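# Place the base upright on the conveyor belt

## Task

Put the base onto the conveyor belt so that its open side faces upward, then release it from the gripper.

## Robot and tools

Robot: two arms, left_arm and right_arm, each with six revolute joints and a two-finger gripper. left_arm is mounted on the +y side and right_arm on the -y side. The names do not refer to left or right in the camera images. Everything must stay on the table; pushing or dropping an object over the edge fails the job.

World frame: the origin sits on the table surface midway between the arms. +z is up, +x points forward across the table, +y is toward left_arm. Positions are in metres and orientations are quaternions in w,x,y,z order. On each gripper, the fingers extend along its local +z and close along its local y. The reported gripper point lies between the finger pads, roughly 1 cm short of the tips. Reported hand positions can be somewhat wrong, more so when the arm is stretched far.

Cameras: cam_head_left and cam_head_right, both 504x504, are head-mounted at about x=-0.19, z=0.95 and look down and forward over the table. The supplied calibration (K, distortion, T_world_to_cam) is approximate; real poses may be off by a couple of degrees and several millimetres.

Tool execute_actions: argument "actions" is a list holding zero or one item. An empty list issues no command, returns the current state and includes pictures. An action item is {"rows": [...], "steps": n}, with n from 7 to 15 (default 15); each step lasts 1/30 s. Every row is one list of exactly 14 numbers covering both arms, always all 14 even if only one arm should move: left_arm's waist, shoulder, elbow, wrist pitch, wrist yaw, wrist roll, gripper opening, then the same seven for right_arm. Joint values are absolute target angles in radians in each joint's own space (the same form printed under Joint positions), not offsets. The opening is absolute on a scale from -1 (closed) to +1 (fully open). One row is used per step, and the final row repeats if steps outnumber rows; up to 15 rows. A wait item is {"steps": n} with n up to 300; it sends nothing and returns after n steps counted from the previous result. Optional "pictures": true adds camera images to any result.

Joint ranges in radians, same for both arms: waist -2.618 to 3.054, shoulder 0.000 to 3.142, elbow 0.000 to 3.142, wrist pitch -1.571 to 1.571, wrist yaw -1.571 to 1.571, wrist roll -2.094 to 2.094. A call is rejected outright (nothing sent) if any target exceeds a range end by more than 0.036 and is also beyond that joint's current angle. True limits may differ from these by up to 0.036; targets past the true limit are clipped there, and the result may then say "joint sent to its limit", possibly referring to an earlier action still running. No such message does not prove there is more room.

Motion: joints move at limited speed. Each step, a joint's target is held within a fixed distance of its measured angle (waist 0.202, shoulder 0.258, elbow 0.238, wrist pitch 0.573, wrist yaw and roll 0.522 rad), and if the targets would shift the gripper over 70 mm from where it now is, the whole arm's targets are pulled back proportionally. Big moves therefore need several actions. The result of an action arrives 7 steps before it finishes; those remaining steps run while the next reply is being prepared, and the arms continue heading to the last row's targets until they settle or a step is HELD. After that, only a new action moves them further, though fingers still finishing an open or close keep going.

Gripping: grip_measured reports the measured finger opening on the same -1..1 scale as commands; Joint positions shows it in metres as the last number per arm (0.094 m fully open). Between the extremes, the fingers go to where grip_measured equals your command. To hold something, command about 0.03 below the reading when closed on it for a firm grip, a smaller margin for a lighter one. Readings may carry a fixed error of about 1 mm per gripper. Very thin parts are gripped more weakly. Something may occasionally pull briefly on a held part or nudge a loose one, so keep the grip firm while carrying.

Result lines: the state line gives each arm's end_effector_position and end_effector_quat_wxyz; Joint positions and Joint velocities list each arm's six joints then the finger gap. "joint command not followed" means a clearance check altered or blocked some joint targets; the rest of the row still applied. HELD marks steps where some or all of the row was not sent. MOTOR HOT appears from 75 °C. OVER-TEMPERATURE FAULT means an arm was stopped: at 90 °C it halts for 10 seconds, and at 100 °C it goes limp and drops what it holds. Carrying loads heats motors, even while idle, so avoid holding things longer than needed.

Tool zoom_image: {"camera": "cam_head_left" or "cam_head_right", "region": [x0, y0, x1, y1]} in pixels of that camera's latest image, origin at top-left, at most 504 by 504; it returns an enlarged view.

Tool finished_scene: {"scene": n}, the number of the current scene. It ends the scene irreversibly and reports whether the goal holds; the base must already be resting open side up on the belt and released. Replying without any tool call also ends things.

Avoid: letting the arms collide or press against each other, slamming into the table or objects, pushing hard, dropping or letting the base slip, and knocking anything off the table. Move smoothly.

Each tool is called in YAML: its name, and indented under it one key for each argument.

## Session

execute_actions:
  actions: []

Scene clock: 0.00 s of 4480.00 s.
left_arm: end_effector_position=(+0.5448, +0.4998, +0.1872) grip_measured=+1.000 end_effector_quat_wxyz=(+0.729, -0.442, +0.518, -0.072) | right_arm: end_effector_position=(+0.0161, +0.2385, +0.2385) grip_measured=+1.000 end_effector_quat_wxyz=(+0.054, +0.054, +0.780, +0.621)
Joint positions: left_arm=[ 0.009  2.158  1.178  1.061 -0.436 -0.771  0.094] | right_arm=[1.523 1.956 1.441 0.281 0.278 1.619 0.094]
Joint velocities: left_arm=[-0.007 -0.002  0.007 -0.022 -0.051 -0.007  0.   ] | right_arm=[-0.002 -0.012  0.027  0.037  0.022 -0.022  0.   ]

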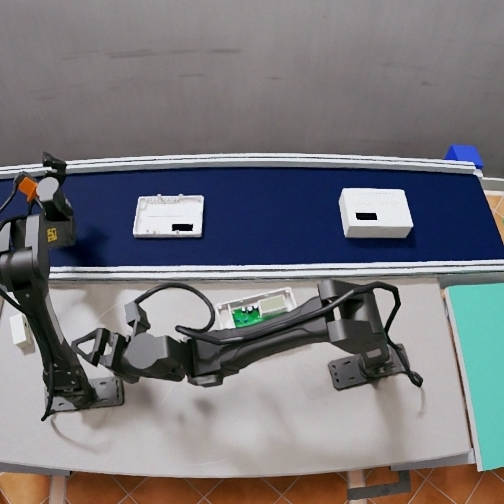

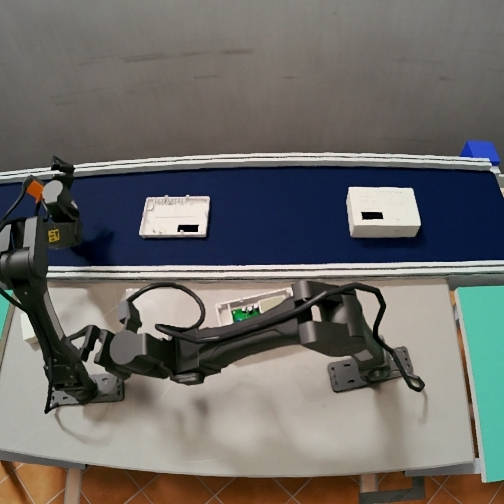

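execute_actions:
  actions:
    - {"rows":[[0.009,2.158,1.178,1.061,-0.436,-0.771,1,0.4,1.6,1.5,-1.4,0,1.6,-0.2]]}

execute_actions:
  actions:
    - {"steps":60}
  pictures: true

zoom_image:
  camera: "cam_head_left"
  region: [190,250,340,370]

Scene clock: 0.53 s of 4480.00 s.
left_arm: end_effector_position=(+0.5448, +0.4998, +0.1880) grip_measured=+1.000 end_effector_quat_wxyz=(+0.730, -0.441, +0.517, -0.073) | right_arm: end_effector_position=(+0.1320, +0.1622, +0.2572) grip_measured=-0.196 end_effector_quat_wxyz=(+0.061, +0.101, +0.850, +0.513)
Joint positions: left_arm=[ 0.009  2.158  1.178  1.065 -0.436 -0.771  0.094] | right_arm=[ 1.257  1.715  1.449 -0.221  0.088  1.618  0.038]
Joint velocities: left_arm=[ 0.017 -0.017 -0.017  0.037  0.022  0.022  0.   ] | right_arm=[-1.321 -0.916  0.173 -1.839 -0.359  0.022 -0.002]
Steps of this call (steps 1 to 8: nothing new was sent; steps 9 to 16: the first 8 steps of this action). Readings (joint positions):
9: left_arm=[0.009 2.158 1.178 1.062 -0.436 -0.771] | right_arm=[1.511 1.943 1.443 0.238 0.245 1.618]
10: left_arm=[0.009 2.158 1.178 1.062 -0.436 -0.771] | right_arm=[1.492 1.919 1.443 0.158 0.204 1.618]
12: left_arm=[0.009 2.158 1.178 1.063 -0.436 -0.771] | right_arm=[1.429 1.857 1.443 0.023 0.151 1.618]
16: the state above

Scene clock: 2.53 s of 4480.00 s.
left_arm: end_effector_position=(+0.5448, +0.4998, +0.1882) grip_measured=+1.000 end_effector_quat_wxyz=(+0.730, -0.441, +0.516, -0.073) | right_arm: end_effector_position=(+0.2935, -0.1984, +0.1577) grip_measured=-0.197 end_effector_quat_wxyz=(+0.010, +0.495, +0.869, +0.022)
Joint positions: left_arm=[ 0.009  2.158  1.178  1.065 -0.436 -0.771  0.094] | right_arm=[ 0.395  1.62   1.473 -1.375 -0.003  1.608  0.038]
Joint velocities: left_arm=[-0.002 -0.007  0.007  0.037 -0.037 -0.022  0.   ] | right_arm=[-0.007 -0.002  0.012 -0.007 -0.037 -0.037  0.001]
Kept back: nothing.
Steps of this call (steps 1 to 7: the last 7 steps of your previous action; steps 8 to 45: the robot went on to your last target; steps 46 to 60: nothing new was sent). Readings (joint positions):
1: left_arm=[0.009 2.158 1.178 1.065 -0.436 -0.771] | right_arm=[1.209 1.686 1.455 -0.283 0.077 1.618]
2: left_arm=[0.009 2.158 1.178 1.065 -0.436 -0.771] | right_arm=[1.159 1.663 1.461 -0.344 0.068 1.618]
4: left_arm=[0.009 2.158 1.178 1.065 -0.436 -0.771] | right_arm=[1.059 1.632 1.470 -0.461 0.056 1.618]
8: left_arm=[0.009 2.158 1.178 1.065 -0.436 -0.771] | right_arm=[0.867 1.619 1.473 -0.696 0.037 1.618]
60: the state above
All arms were judged still, so your last target was given up. Only a new action makes them travel on or press farther. Fingers that are still opening or closing keep moving.

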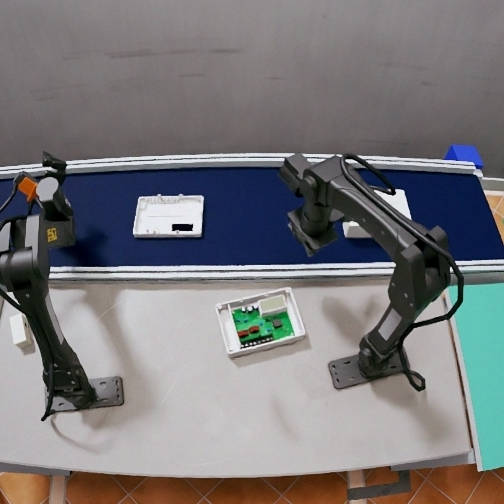

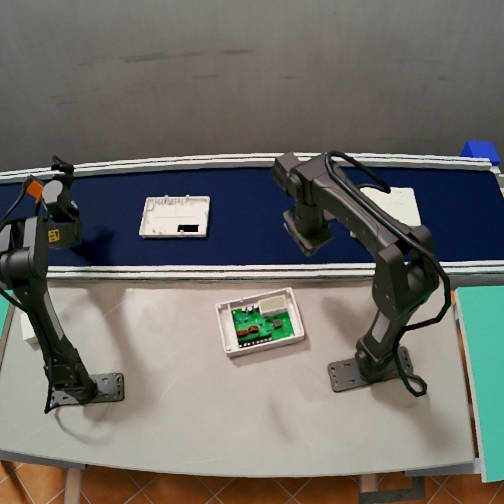

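Region (190, 250, 340, 370) of cam_head_left's 504x504 image, scaled by 3.360, with more detail than that image has; it fills the top 403 rows of this view, and the rest is white.

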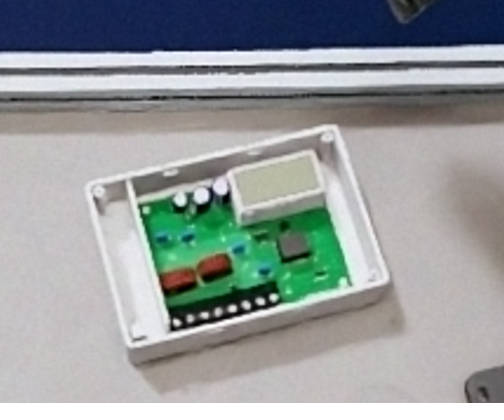

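execute_actions:
  actions:
    - {"rows":[[0.009,2.158,1.178,1.061,-0.436,-0.771,1,1.11,1.85,1.55,-1.2,0,1.06,0]]}

execute_actions:
  actions:
    - {"rows":[[0.009,2.158,1.178,1.061,-0.436,-0.771,1,1.11,1.92,1.46,-1.09,0,1.06,0]]}

execute_actions:
  actions:
    - {"steps":30}
  pictures: true

Scene clock: 3.13 s of 4480.00 s.
left_arm: end_effector_position=(+0.5448, +0.4998, +0.1882) grip_measured=+1.000 end_effector_quat_wxyz=(+0.730, -0.441, +0.516, -0.073) | right_arm: end_effector_position=(+0.2459, -0.0777, +0.0949) grip_measured=-0.003 end_effector_quat_wxyz=(+0.002, +0.123, +0.992, -0.007)
Joint positions: left_arm=[ 0.009  2.158  1.178  1.065 -0.436 -0.771  0.094] | right_arm=[ 0.778  1.872  1.523 -1.232  0.01   1.203  0.047]
Joint velocities: left_arm=[-0.002 -0.002 -0.012 -0.037  0.007 -0.022  0.   ] | right_arm=[ 1.878  0.584 -0.012  0.359  0.007 -0.901  0.   ]
Steps of this call (steps 1 to 10: nothing new was sent; steps 11 to 18: the first 8 steps of this action). Readings (joint positions):
11: left_arm=[0.009 2.158 1.178 1.065 -0.436 -0.771] | right_arm=[0.410 1.634 1.480 -1.376 0.005 1.556]
12: left_arm=[0.009 2.158 1.178 1.065 -0.436 -0.771] | right_arm=[0.443 1.662 1.496 -1.367 0.012 1.490]
14: left_arm=[0.009 2.158 1.178 1.065 -0.436 -0.771] | right_arm=[0.537 1.741 1.519 -1.318 0.013 1.374]
18: the state above

Scene clock: 3.63 s of 4480.00 s.
left_arm: end_effector_position=(+0.5448, +0.4998, +0.1882) grip_measured=+1.000 end_effector_quat_wxyz=(+0.730, -0.441, +0.516, -0.073) | right_arm: end_effector_position=(+0.1414, -0.0186, +0.0618) grip_measured=-0.003 end_effector_quat_wxyz=(-0.010, -0.107, +0.994, -0.004)
Joint positions: left_arm=[ 0.009  2.158  1.178  1.065 -0.436 -0.771  0.094] | right_arm=[ 1.109  1.929  1.467 -1.124 -0.015  1.072  0.047]
Joint velocities: left_arm=[ 0.012  0.007  0.007 -0.066  0.037 -0.051  0.   ] | right_arm=[-0.017  0.09  -0.081  0.037 -0.007 -0.154 -0.001]
Steps of this call (steps 1 to 7: the last 7 steps of your previous action; steps 8 to 15: the first 8 steps of this action). Readings (joint positions):
8: left_arm=[0.009 2.158 1.178 1.065 -0.436 -0.771] | right_arm=[1.153 1.883 1.517 -1.185 -0.028 1.088]
9: left_arm=[0.009 2.158 1.178 1.065 -0.436 -0.771] | right_arm=[1.147 1.884 1.508 -1.168 -0.028 1.083]
11: left_arm=[0.009 2.158 1.178 1.065 -0.436 -0.771] | right_arm=[1.127 1.900 1.488 -1.142 -0.024 1.078]
15: the state above

Scene clock: 4.63 s of 4480.00 s.
left_arm: end_effector_position=(+0.5448, +0.4998, +0.1882) grip_measured=+1.000 end_effector_quat_wxyz=(+0.730, -0.441, +0.516, -0.073) | right_arm: end_effector_position=(+0.1425, -0.0155, +0.0607) grip_measured=-0.003 end_effector_quat_wxyz=(-0.007, -0.109, +0.994, +0.001)
Joint positions: left_arm=[ 0.009  2.158  1.178  1.065 -0.436 -0.771  0.094] | right_arm=[ 1.109  1.931  1.465 -1.108 -0.015  1.068  0.047]
Joint velocities: left_arm=[ 0.002 -0.017 -0.007 -0.007  0.022  0.007  0.   ] | right_arm=[ 0.002  0.012  0.012  0.022  0.037  0.081 -0.   ]
Kept back: nothing.
Steps of this call (steps 1 to 7: the last 7 steps of your previous action; steps 8 to 30: the robot went on to your last target). Readings (joint positions):
1: left_arm=[0.009 2.158 1.178 1.065 -0.436 -0.771] | right_arm=[1.109 1.931 1.465 -1.122 -0.015 1.071]
2: left_arm=[0.009 2.158 1.178 1.065 -0.436 -0.771] | right_arm=[1.109 1.931 1.465 -1.120 -0.015 1.070]
4: left_arm=[0.009 2.158 1.178 1.065 -0.436 -0.771] | right_arm=[1.109 1.931 1.465 -1.115 -0.015 1.069]
8: left_arm=[0.009 2.158 1.178 1.065 -0.436 -0.771] | right_arm=[1.109 1.931 1.465 -1.110 -0.015 1.068]
30: the state above
All arms were judged still, so your last target was given up. Only a new action makes them travel on or press farther. Fingers that are still opening or closing keep moving.

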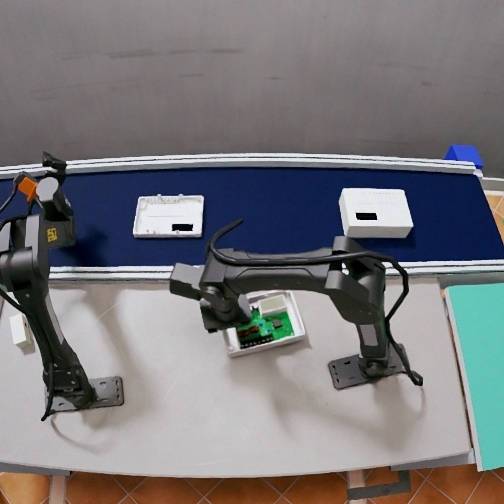

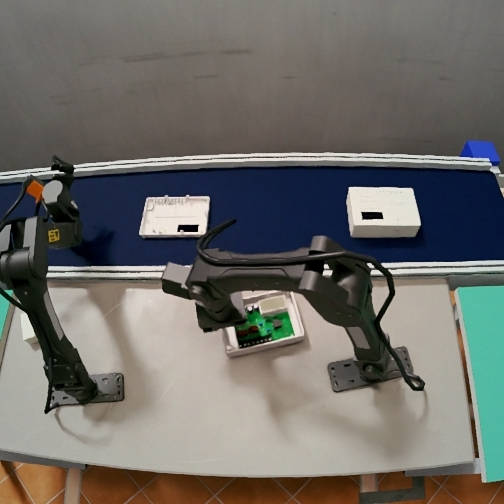

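execute_actions:
  actions:
    - {"rows":[[0.009,2.158,1.178,1.061,-0.436,-0.771,1,1.11,1.96,1.39,-0.99,0,1.06,-0.1]]}

execute_actions:
  actions:
    - {"rows":[[0.009,2.158,1.178,1.061,-0.436,-0.771,1,1.11,1.96,1.39,-0.99,0,1.06,-0.4]]}

Scene clock: 5.17 s of 4480.00 s.
left_arm: end_effector_position=(+0.5448, +0.4998, +0.1882) grip_measured=+1.000 end_effector_quat_wxyz=(+0.730, -0.441, +0.516, -0.073) | right_arm: end_effector_position=(+0.1443, -0.0171, +0.0330) grip_measured=-0.097 end_effector_quat_wxyz=(-0.004, -0.110, +0.994, -0.006)
Joint positions: left_arm=[ 0.009  2.158  1.178  1.065 -0.436 -0.771  0.094] | right_arm=[ 1.109  1.967  1.401 -1.02  -0.003  1.065  0.042]
Joint velocities: left_arm=[ 0.002 -0.012 -0.017 -0.022 -0.007 -0.007  0.   ] | right_arm=[ 0.012  0.002 -0.017  0.125 -0.037  0.022 -0.001]
Steps of this call (steps 1 to 8: nothing new was sent; steps 9 to 16: the first 8 steps of this action). Readings (joint positions):
9: left_arm=[0.009 2.158 1.178 1.065 -0.436 -0.771] | right_arm=[1.109 1.932 1.455 -1.094 -0.015 1.068]
10: left_arm=[0.009 2.158 1.178 1.065 -0.436 -0.771] | right_arm=[1.109 1.933 1.443 -1.072 -0.015 1.067]
12: left_arm=[0.009 2.158 1.178 1.065 -0.436 -0.771] | right_arm=[1.109 1.946 1.417 -1.047 -0.015 1.067]
16: the state above

Scene clock: 5.67 s of 4480.00 s.
left_arm: end_effector_position=(+0.5448, +0.4998, +0.1882) grip_measured=+1.000 end_effector_quat_wxyz=(+0.730, -0.441, +0.516, -0.073) | right_arm: end_effector_position=(+0.1450, -0.0136, +0.0330) grip_measured=-0.345 end_effector_quat_wxyz=(-0.003, -0.110, +0.994, +0.000)
Joint positions: left_arm=[ 0.009  2.158  1.178  1.065 -0.436 -0.771  0.094] | right_arm=[ 1.109  1.967  1.401 -1.006 -0.005  1.064  0.031]
Joint velocities: left_arm=[-0.017  0.002 -0.002 -0.051 -0.051 -0.051  0.   ] | right_arm=[-0.002 -0.002 -0.017  0.007 -0.037 -0.037 -0.001]
Steps of this call (steps 1 to 7: the last 7 steps of your previous action; steps 8 to 15: the first 8 steps of this action). Readings (joint positions):
8: left_arm=[0.009 2.158 1.178 1.065 -0.436 -0.771] | right_arm=[1.109 1.967 1.401 -1.010 -0.003 1.065]
9: left_arm=[0.009 2.158 1.178 1.065 -0.436 -0.771] | right_arm=[1.109 1.967 1.401 -1.007 -0.004 1.064]
11: left_arm=[0.009 2.158 1.178 1.065 -0.436 -0.771] | right_arm=[1.109 1.967 1.401 -1.006 -0.005 1.064]
15: the state above

execute_actions:
  actions:
    - {"rows":[[0.009,2.158,1.178,1.061,-0.436,-0.771,1,1.11,1.92,1.5,-1.15,0,1.06,-0.4]],"steps":8}

execute_actions:
  actions:
    - {"rows":[[0.009,2.158,1.178,1.061,-0.436,-0.771,1,1.11,1.86,1.66,-1.38,0,1.06,-0.4]]}

execute_actions:
  actions:
    - {"rows":[[0.009,2.158,1.178,1.061,-0.436,-0.771,1,0.7,1.86,1.66,-1.38,0,0,-0.4]]}

execute_actions:
  actions:
    - {"rows":[[0.009,2.158,1.178,1.061,-0.436,-0.771,1,0.31,1.86,1.66,-1.35,0,-1.07,-0.4]]}

execute_actions:
  actions:
    - {"rows":[[0.009,2.158,1.178,1.061,-0.436,-0.771,1,0.31,1.9,1.52,-1.15,0,-1.07,-0.4]]}

execute_actions:
  actions:
    - {"rows":[[0.009,2.158,1.178,1.061,-0.436,-0.771,1,0.31,1.93,1.44,-1.05,0,-1.07,-0.4]]}

execute_actions:
  actions:
    - {"steps":20}
  pictures: true

Scene clock: 6.13 s of 4480.00 s.
left_arm: end_effector_position=(+0.5448, +0.4998, +0.1882) grip_measured=+1.000 end_effector_quat_wxyz=(+0.730, -0.441, +0.516, -0.073) | right_arm: end_effector_position=(+0.1448, -0.0138, +0.0353) grip_measured=-0.345 end_effector_quat_wxyz=(-0.004, -0.111, +0.994, -0.001)
Joint positions: left_arm=[ 0.009  2.158  1.178  1.065 -0.436 -0.771  0.094] | right_arm=[ 1.109  1.966  1.41  -1.019 -0.006  1.064  0.031]
Joint velocities: left_arm=[ 0.007 -0.002  0.007 -0.007 -0.037  0.022  0.   ] | right_arm=[-0.002  0.051  0.408 -0.667 -0.095  0.022 -0.   ]
Steps of this call (steps 1 to 7: the last 7 steps of your previous action; steps 8 to 13: the robot went on to your last target; step 14: the first step of this action). Readings (joint positions):
14: the state above

Scene clock: 6.63 s of 4480.00 s.
left_arm: end_effector_position=(+0.5448, +0.4998, +0.1882) grip_measured=+1.000 end_effector_quat_wxyz=(+0.730, -0.441, +0.516, -0.073) | right_arm: end_effector_position=(+0.1443, -0.0106, +0.1235) grip_measured=-0.345 end_effector_quat_wxyz=(+0.004, -0.111, +0.994, +0.025)
Joint positions: left_arm=[ 0.009  2.158  1.178  1.065 -0.436 -0.771  0.094] | right_arm=[ 1.109  1.873  1.637 -1.285 -0.013  1.064  0.031]
Joint velocities: left_arm=[ 0.017 -0.002 -0.027 -0.007 -0.037 -0.066  0.   ] | right_arm=[-0.017 -0.256  0.129 -0.388  0.051  0.066  0.   ]
Steps of this call (steps 1 to 7: the last 7 steps of your previous action; steps 8 to 15: the first 8 steps of this action). Readings (joint positions):
8: left_arm=[0.009 2.158 1.178 1.065 -0.436 -0.771] | right_arm=[1.109 1.947 1.489 -1.116 -0.011 1.063]
9: left_arm=[0.009 2.158 1.178 1.065 -0.436 -0.771] | right_arm=[1.109 1.949 1.521 -1.165 -0.013 1.064]
11: left_arm=[0.009 2.158 1.178 1.065 -0.436 -0.771] | right_arm=[1.109 1.930 1.583 -1.232 -0.013 1.064]
15: the state above

Scene clock: 7.13 s of 4480.00 s.
left_arm: end_effector_position=(+0.5448, +0.4998, +0.1882) grip_measured=+1.000 end_effector_quat_wxyz=(+0.730, -0.441, +0.516, -0.073) | right_arm: end_effector_position=(+0.2647, -0.0870, +0.1224) grip_measured=-0.346 end_effector_quat_wxyz=(-0.010, -0.267, +0.964, +0.007)
Joint positions: left_arm=[ 0.009  2.158  1.178  1.065 -0.436 -0.771  0.094] | right_arm=[ 0.702  1.878  1.64  -1.34  -0.023  0.339  0.031]
Joint velocities: left_arm=[-0.017 -0.022 -0.017 -0.007 -0.037  0.022  0.   ] | right_arm=[-1.179  0.032 -0.002  0.037  0.579 -2.234 -0.001]
Steps of this call (steps 1 to 7: the last 7 steps of your previous action; steps 8 to 15: the first 8 steps of this action). Readings (joint positions):
8: left_arm=[0.009 2.158 1.178 1.065 -0.436 -0.771] | right_arm=[1.090 1.870 1.640 -1.338 -0.031 0.991]
9: left_arm=[0.009 2.158 1.178 1.065 -0.436 -0.771] | right_arm=[1.054 1.870 1.640 -1.341 -0.051 0.896]
11: left_arm=[0.009 2.158 1.178 1.065 -0.436 -0.771] | right_arm=[0.940 1.872 1.640 -1.340 -0.055 0.712]
15: the state above

Scene clock: 7.63 s of 4480.00 s.
left_arm: end_effector_position=(+0.5448, +0.4998, +0.1882) grip_measured=+1.000 end_effector_quat_wxyz=(+0.730, -0.441, +0.516, -0.073) | right_arm: end_effector_position=(+0.3527, -0.1939, +0.1224) grip_measured=-0.345 end_effector_quat_wxyz=(-0.004, -0.544, +0.839, +0.009)
Joint positions: left_arm=[ 0.009  2.158  1.178  1.065 -0.436 -0.771  0.094] | right_arm=[ 0.307  1.878  1.64  -1.343 -0.016 -0.667  0.031]
Joint velocities: left_arm=[-0.002 -0.007  0.002 -0.095  0.007  0.037  0.   ] | right_arm=[-1.087  0.012 -0.012  0.007  0.549 -2.601  0.   ]
Steps of this call (steps 1 to 7: the last 7 steps of your previous action; steps 8 to 15: the first 8 steps of this action). Readings (joint positions):
8: left_arm=[0.009 2.158 1.178 1.065 -0.436 -0.771] | right_arm=[0.678 1.878 1.640 -1.355 -0.021 -0.002]
9: left_arm=[0.009 2.158 1.178 1.065 -0.436 -0.771] | right_arm=[0.645 1.878 1.640 -1.355 -0.047 -0.102]
11: left_arm=[0.009 2.158 1.178 1.065 -0.436 -0.771] | right_arm=[0.535 1.878 1.640 -1.350 -0.056 -0.288]
15: the state above

Scene clock: 8.13 s of 4480.00 s.
left_arm: end_effector_position=(+0.5448, +0.4998, +0.1882) grip_measured=+1.000 end_effector_quat_wxyz=(+0.730, -0.441, +0.516, -0.073) | right_arm: end_effector_position=(+0.3494, -0.1964, +0.0714) grip_measured=-0.346 end_effector_quat_wxyz=(-0.031, -0.695, +0.718, +0.010)
Joint positions: left_arm=[ 0.009  2.158  1.178  1.065 -0.436 -0.771  0.094] | right_arm=[ 0.312  1.933  1.509 -1.212 -0.002 -1.049  0.031]
Joint velocities: left_arm=[ 0.007  0.007 -0.002  0.007 -0.022 -0.007  0.   ] | right_arm=[-0.012  0.164 -0.09   0.11   0.022 -0.037 -0.001]
Steps of this call (steps 1 to 7: the last 7 steps of your previous action; steps 8 to 15: the first 8 steps of this action). Readings (joint positions):
8: left_arm=[0.009 2.158 1.178 1.065 -0.436 -0.771] | right_arm=[0.308 1.877 1.622 -1.322 0.003 -0.996]
9: left_arm=[0.009 2.158 1.178 1.065 -0.436 -0.771] | right_arm=[0.312 1.874 1.595 -1.287 0.001 -1.011]
11: left_arm=[0.009 2.158 1.178 1.065 -0.436 -0.771] | right_arm=[0.312 1.890 1.549 -1.242 -0.002 -1.031]
15: the state above

Scene clock: 8.63 s of 4480.00 s.
left_arm: end_effector_position=(+0.5448, +0.4998, +0.1882) grip_measured=+1.000 end_effector_quat_wxyz=(+0.730, -0.441, +0.516, -0.073) | right_arm: end_effector_position=(+0.3604, -0.1913, +0.0529) grip_measured=-0.346 end_effector_quat_wxyz=(-0.004, -0.700, +0.714, +0.000)
Joint positions: left_arm=[ 0.009  2.158  1.178  1.065 -0.436 -0.771  0.094] | right_arm=[ 0.312  1.941  1.446 -1.085  0.002 -1.062  0.031]
Joint velocities: left_arm=[ 0.002  0.007  0.007 -0.007 -0.007 -0.081  0.   ] | right_arm=[ 0.007  0.061 -0.007  0.11   0.022  0.007 -0.   ]
Steps of this call (steps 1 to 7: the last 7 steps of your previous action; steps 8 to 15: the first 8 steps of this action). Readings (joint positions):
8: left_arm=[0.009 2.158 1.178 1.065 -0.436 -0.771] | right_arm=[0.312 1.935 1.497 -1.171 -0.002 -1.060]
9: left_arm=[0.009 2.158 1.178 1.065 -0.436 -0.771] | right_arm=[0.312 1.933 1.483 -1.148 -0.002 -1.061]
11: left_arm=[0.009 2.158 1.178 1.065 -0.436 -0.771] | right_arm=[0.312 1.938 1.456 -1.117 -0.002 -1.061]
15: the state above

Scene clock: 9.30 s of 4480.00 s.
left_arm: end_effector_position=(+0.5448, +0.4998, +0.1882) grip_measured=+1.000 end_effector_quat_wxyz=(+0.730, -0.441, +0.516, -0.073) | right_arm: end_effector_position=(+0.3613, -0.1909, +0.0528) grip_measured=-0.346 end_effector_quat_wxyz=(-0.002, -0.700, +0.714, -0.000)
Joint positions: left_arm=[ 0.009  2.158  1.178  1.065 -0.436 -0.771  0.094] | right_arm=[ 0.312  1.941  1.446 -1.081  0.002 -1.062  0.031]
Joint velocities: left_arm=[-0.007  0.012  0.007  0.007 -0.051 -0.037  0.   ] | right_arm=[-0.007 -0.012 -0.007 -0.095  0.095 -0.051 -0.001]
Kept back: nothing.
Steps of this call (steps 1 to 7: the last 7 steps of your previous action; steps 8 to 15: the robot went on to your last target; steps 16 to 20: nothing new was sent). Readings (joint positions):
1: left_arm=[0.009 2.158 1.178 1.065 -0.436 -0.771] | right_arm=[0.312 1.941 1.446 -1.082 0.002 -1.062]
2: left_arm=[0.009 2.158 1.178 1.065 -0.436 -0.771] | right_arm=[0.312 1.941 1.446 -1.081 0.002 -1.062]
4: left_arm=[0.009 2.158 1.178 1.065 -0.436 -0.771] | right_arm=[0.312 1.941 1.446 -1.081 0.002 -1.062]
8: left_arm=[0.009 2.158 1.178 1.065 -0.436 -0.771] | right_arm=[0.312 1.941 1.446 -1.081 0.002 -1.062]
20: the state above
All arms were judged still, so your last target was given up. Only a new action makes them travel on or press farther. Fingers that are still opening or closing keep moving.

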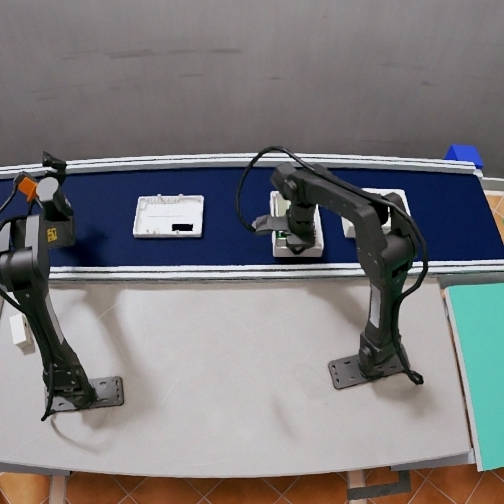

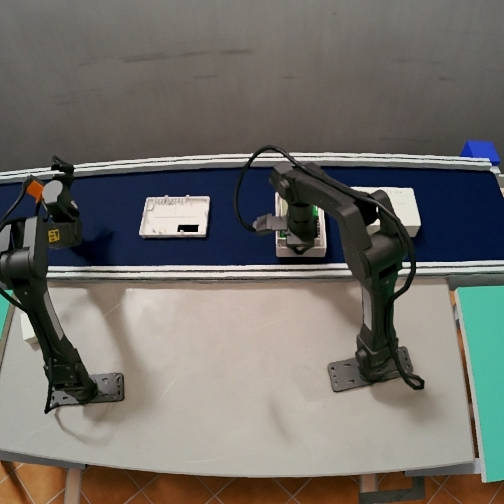

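Lower a little more, then release.

execute_actions:
  actions:
    - {"rows":[[0.009,2.158,1.178,1.061,-0.436,-0.771,1,0.31,1.95,1.41,-1.0,0,-1.07,-0.4]]}

execute_actions:
  actions:
    - {"rows":[[0.009,2.158,1.178,1.061,-0.436,-0.771,1,0.31,1.95,1.42,-1.03,0,-1.07,-0.15]],"steps":10}

execute_actions:
  actions:
    - {"rows":[[0.009,2.158,1.178,1.061,-0.436,-0.771,1,0.31,1.89,1.58,-1.26,0,-1.07,-0.15]]}

execute_actions:
  actions:
    - {"steps":20}
  pictures: true

Scene clock: 9.93 s of 4480.00 s.
left_arm: end_effector_position=(+0.5448, +0.4998, +0.1882) grip_measured=+1.000 end_effector_quat_wxyz=(+0.730, -0.441, +0.516, -0.073) | right_arm: end_effector_position=(+0.3675, -0.1901, +0.0464) grip_measured=-0.346 end_effector_quat_wxyz=(+0.009, -0.700, +0.714, -0.010)
Joint positions: left_arm=[ 0.009  2.158  1.178  1.065 -0.436 -0.771  0.094] | right_arm=[ 0.312  1.944  1.423 -1.027  0.014 -1.062  0.031]
Joint velocities: left_arm=[-0.017 -0.007  0.017  0.022  0.007 -0.007  0.   ] | right_arm=[-0.007  0.012  0.002  0.051  0.051 -0.051  0.   ]
Steps of this call (steps 1 to 11: nothing new was sent; steps 12 to 19: the first 8 steps of this action). Readings (joint positions):
12: left_arm=[0.009 2.158 1.178 1.065 -0.436 -0.771] | right_arm=[0.312 1.942 1.441 -1.074 0.002 -1.062]
13: left_arm=[0.009 2.158 1.178 1.065 -0.436 -0.771] | right_arm=[0.312 1.942 1.435 -1.063 0.003 -1.062]
15: left_arm=[0.009 2.158 1.178 1.065 -0.436 -0.771] | right_arm=[0.312 1.942 1.427 -1.044 0.010 -1.062]
19: the state above

Scene clock: 10.27 s of 4480.00 s.
left_arm: end_effector_position=(+0.5448, +0.4998, +0.1882) grip_measured=+1.000 end_effector_quat_wxyz=(+0.730, -0.441, +0.516, -0.073) | right_arm: end_effector_position=(+0.3688, -0.1897, +0.0456) grip_measured=-0.157 end_effector_quat_wxyz=(+0.011, -0.700, +0.714, -0.012)
Joint positions: left_arm=[ 0.009  2.158  1.178  1.065 -0.436 -0.771  0.094] | right_arm=[ 0.312  1.946  1.423 -1.02   0.016 -1.062  0.04 ]
Joint velocities: left_arm=[ 0.007 -0.017 -0.012 -0.022 -0.022 -0.022  0.   ] | right_arm=[-0.007 -0.012  0.007  0.051  0.051  0.037  0.008]
Steps of this call (steps 1 to 7: the last 7 steps of your previous action; steps 8 to 10: the first 3 steps of this action). Readings (joint positions):
8: left_arm=[0.009 2.158 1.178 1.065 -0.436 -0.771] | right_arm=[0.312 1.946 1.423 -1.020 0.016 -1.062]
9: left_arm=[0.009 2.158 1.178 1.065 -0.436 -0.771] | right_arm=[0.312 1.946 1.423 -1.020 0.016 -1.062]
10: the state above

Scene clock: 10.77 s of 4480.00 s.
left_arm: end_effector_position=(+0.5448, +0.4998, +0.1882) grip_measured=+1.000 end_effector_quat_wxyz=(+0.730, -0.441, +0.516, -0.073) | right_arm: end_effector_position=(+0.3686, -0.1896, +0.0962) grip_measured=-0.153 end_effector_quat_wxyz=(+0.017, -0.700, +0.714, -0.013)
Joint positions: left_arm=[ 0.009  2.158  1.178  1.065 -0.436 -0.771  0.094] | right_arm=[ 0.312  1.897  1.56  -1.194  0.015 -1.063  0.04 ]
Joint velocities: left_arm=[-0.002 -0.017  0.002 -0.007 -0.066  0.037  0.   ] | right_arm=[-0.002 -0.129  0.051 -0.242  0.022 -0.051 -0.001]
Steps of this call (steps 1 to 7: the last 7 steps of your previous action; steps 8 to 15: the first 8 steps of this action). Readings (joint positions):
8: left_arm=[0.009 2.158 1.178 1.065 -0.436 -0.771] | right_arm=[0.312 1.947 1.442 -1.053 0.016 -1.062]
9: left_arm=[0.009 2.158 1.178 1.065 -0.436 -0.771] | right_arm=[0.312 1.949 1.471 -1.098 0.016 -1.063]
11: left_arm=[0.009 2.158 1.178 1.065 -0.436 -0.771] | right_arm=[0.312 1.935 1.523 -1.149 0.016 -1.063]
15: the state above

Scene clock: 11.43 s of 4480.00 s.
left_arm: end_effector_position=(+0.5448, +0.4998, +0.1882) grip_measured=+1.000 end_effector_quat_wxyz=(+0.730, -0.441, +0.516, -0.073) | right_arm: end_effector_position=(+0.3587, -0.1948, +0.0969) grip_measured=-0.153 end_effector_quat_wxyz=(-0.004, -0.700, +0.714, -0.007)
Joint positions: left_arm=[ 0.009  2.158  1.178  1.065 -0.436 -0.771  0.094] | right_arm=[ 0.312  1.895  1.561 -1.24   0.015 -1.063  0.04 ]
Joint velocities: left_arm=[-0.007  0.002 -0.012  0.007 -0.037  0.081  0.   ] | right_arm=[-0.017  0.012 -0.002  0.007  0.037 -0.051 -0.   ]
Kept back: nothing.
Steps of this call (steps 1 to 7: the last 7 steps of your previous action; steps 8 to 20: the robot went on to your last target). Readings (joint positions):
1: left_arm=[0.009 2.158 1.178 1.065 -0.436 -0.771] | right_arm=[0.312 1.895 1.561 -1.203 0.015 -1.063]
2: left_arm=[0.009 2.158 1.178 1.065 -0.436 -0.771] | right_arm=[0.312 1.895 1.561 -1.211 0.015 -1.063]
4: left_arm=[0.009 2.158 1.178 1.065 -0.436 -0.771] | right_arm=[0.312 1.895 1.561 -1.223 0.015 -1.063]
8: left_arm=[0.009 2.158 1.178 1.065 -0.436 -0.771] | right_arm=[0.312 1.895 1.561 -1.235 0.015 -1.063]
20: the state above

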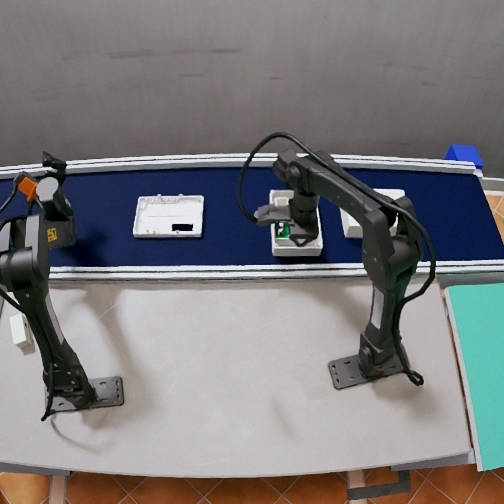

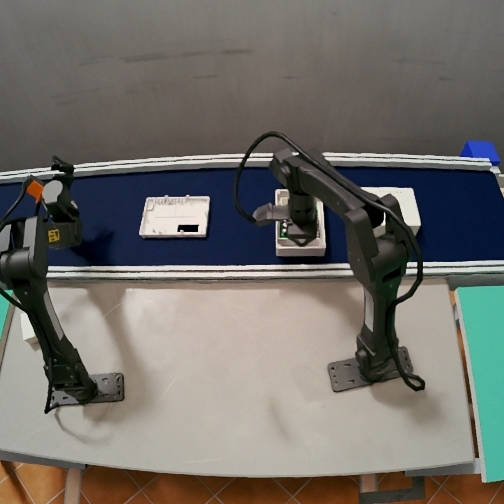

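finished_scene:
  scene: 2

The scene is finished: the task was done.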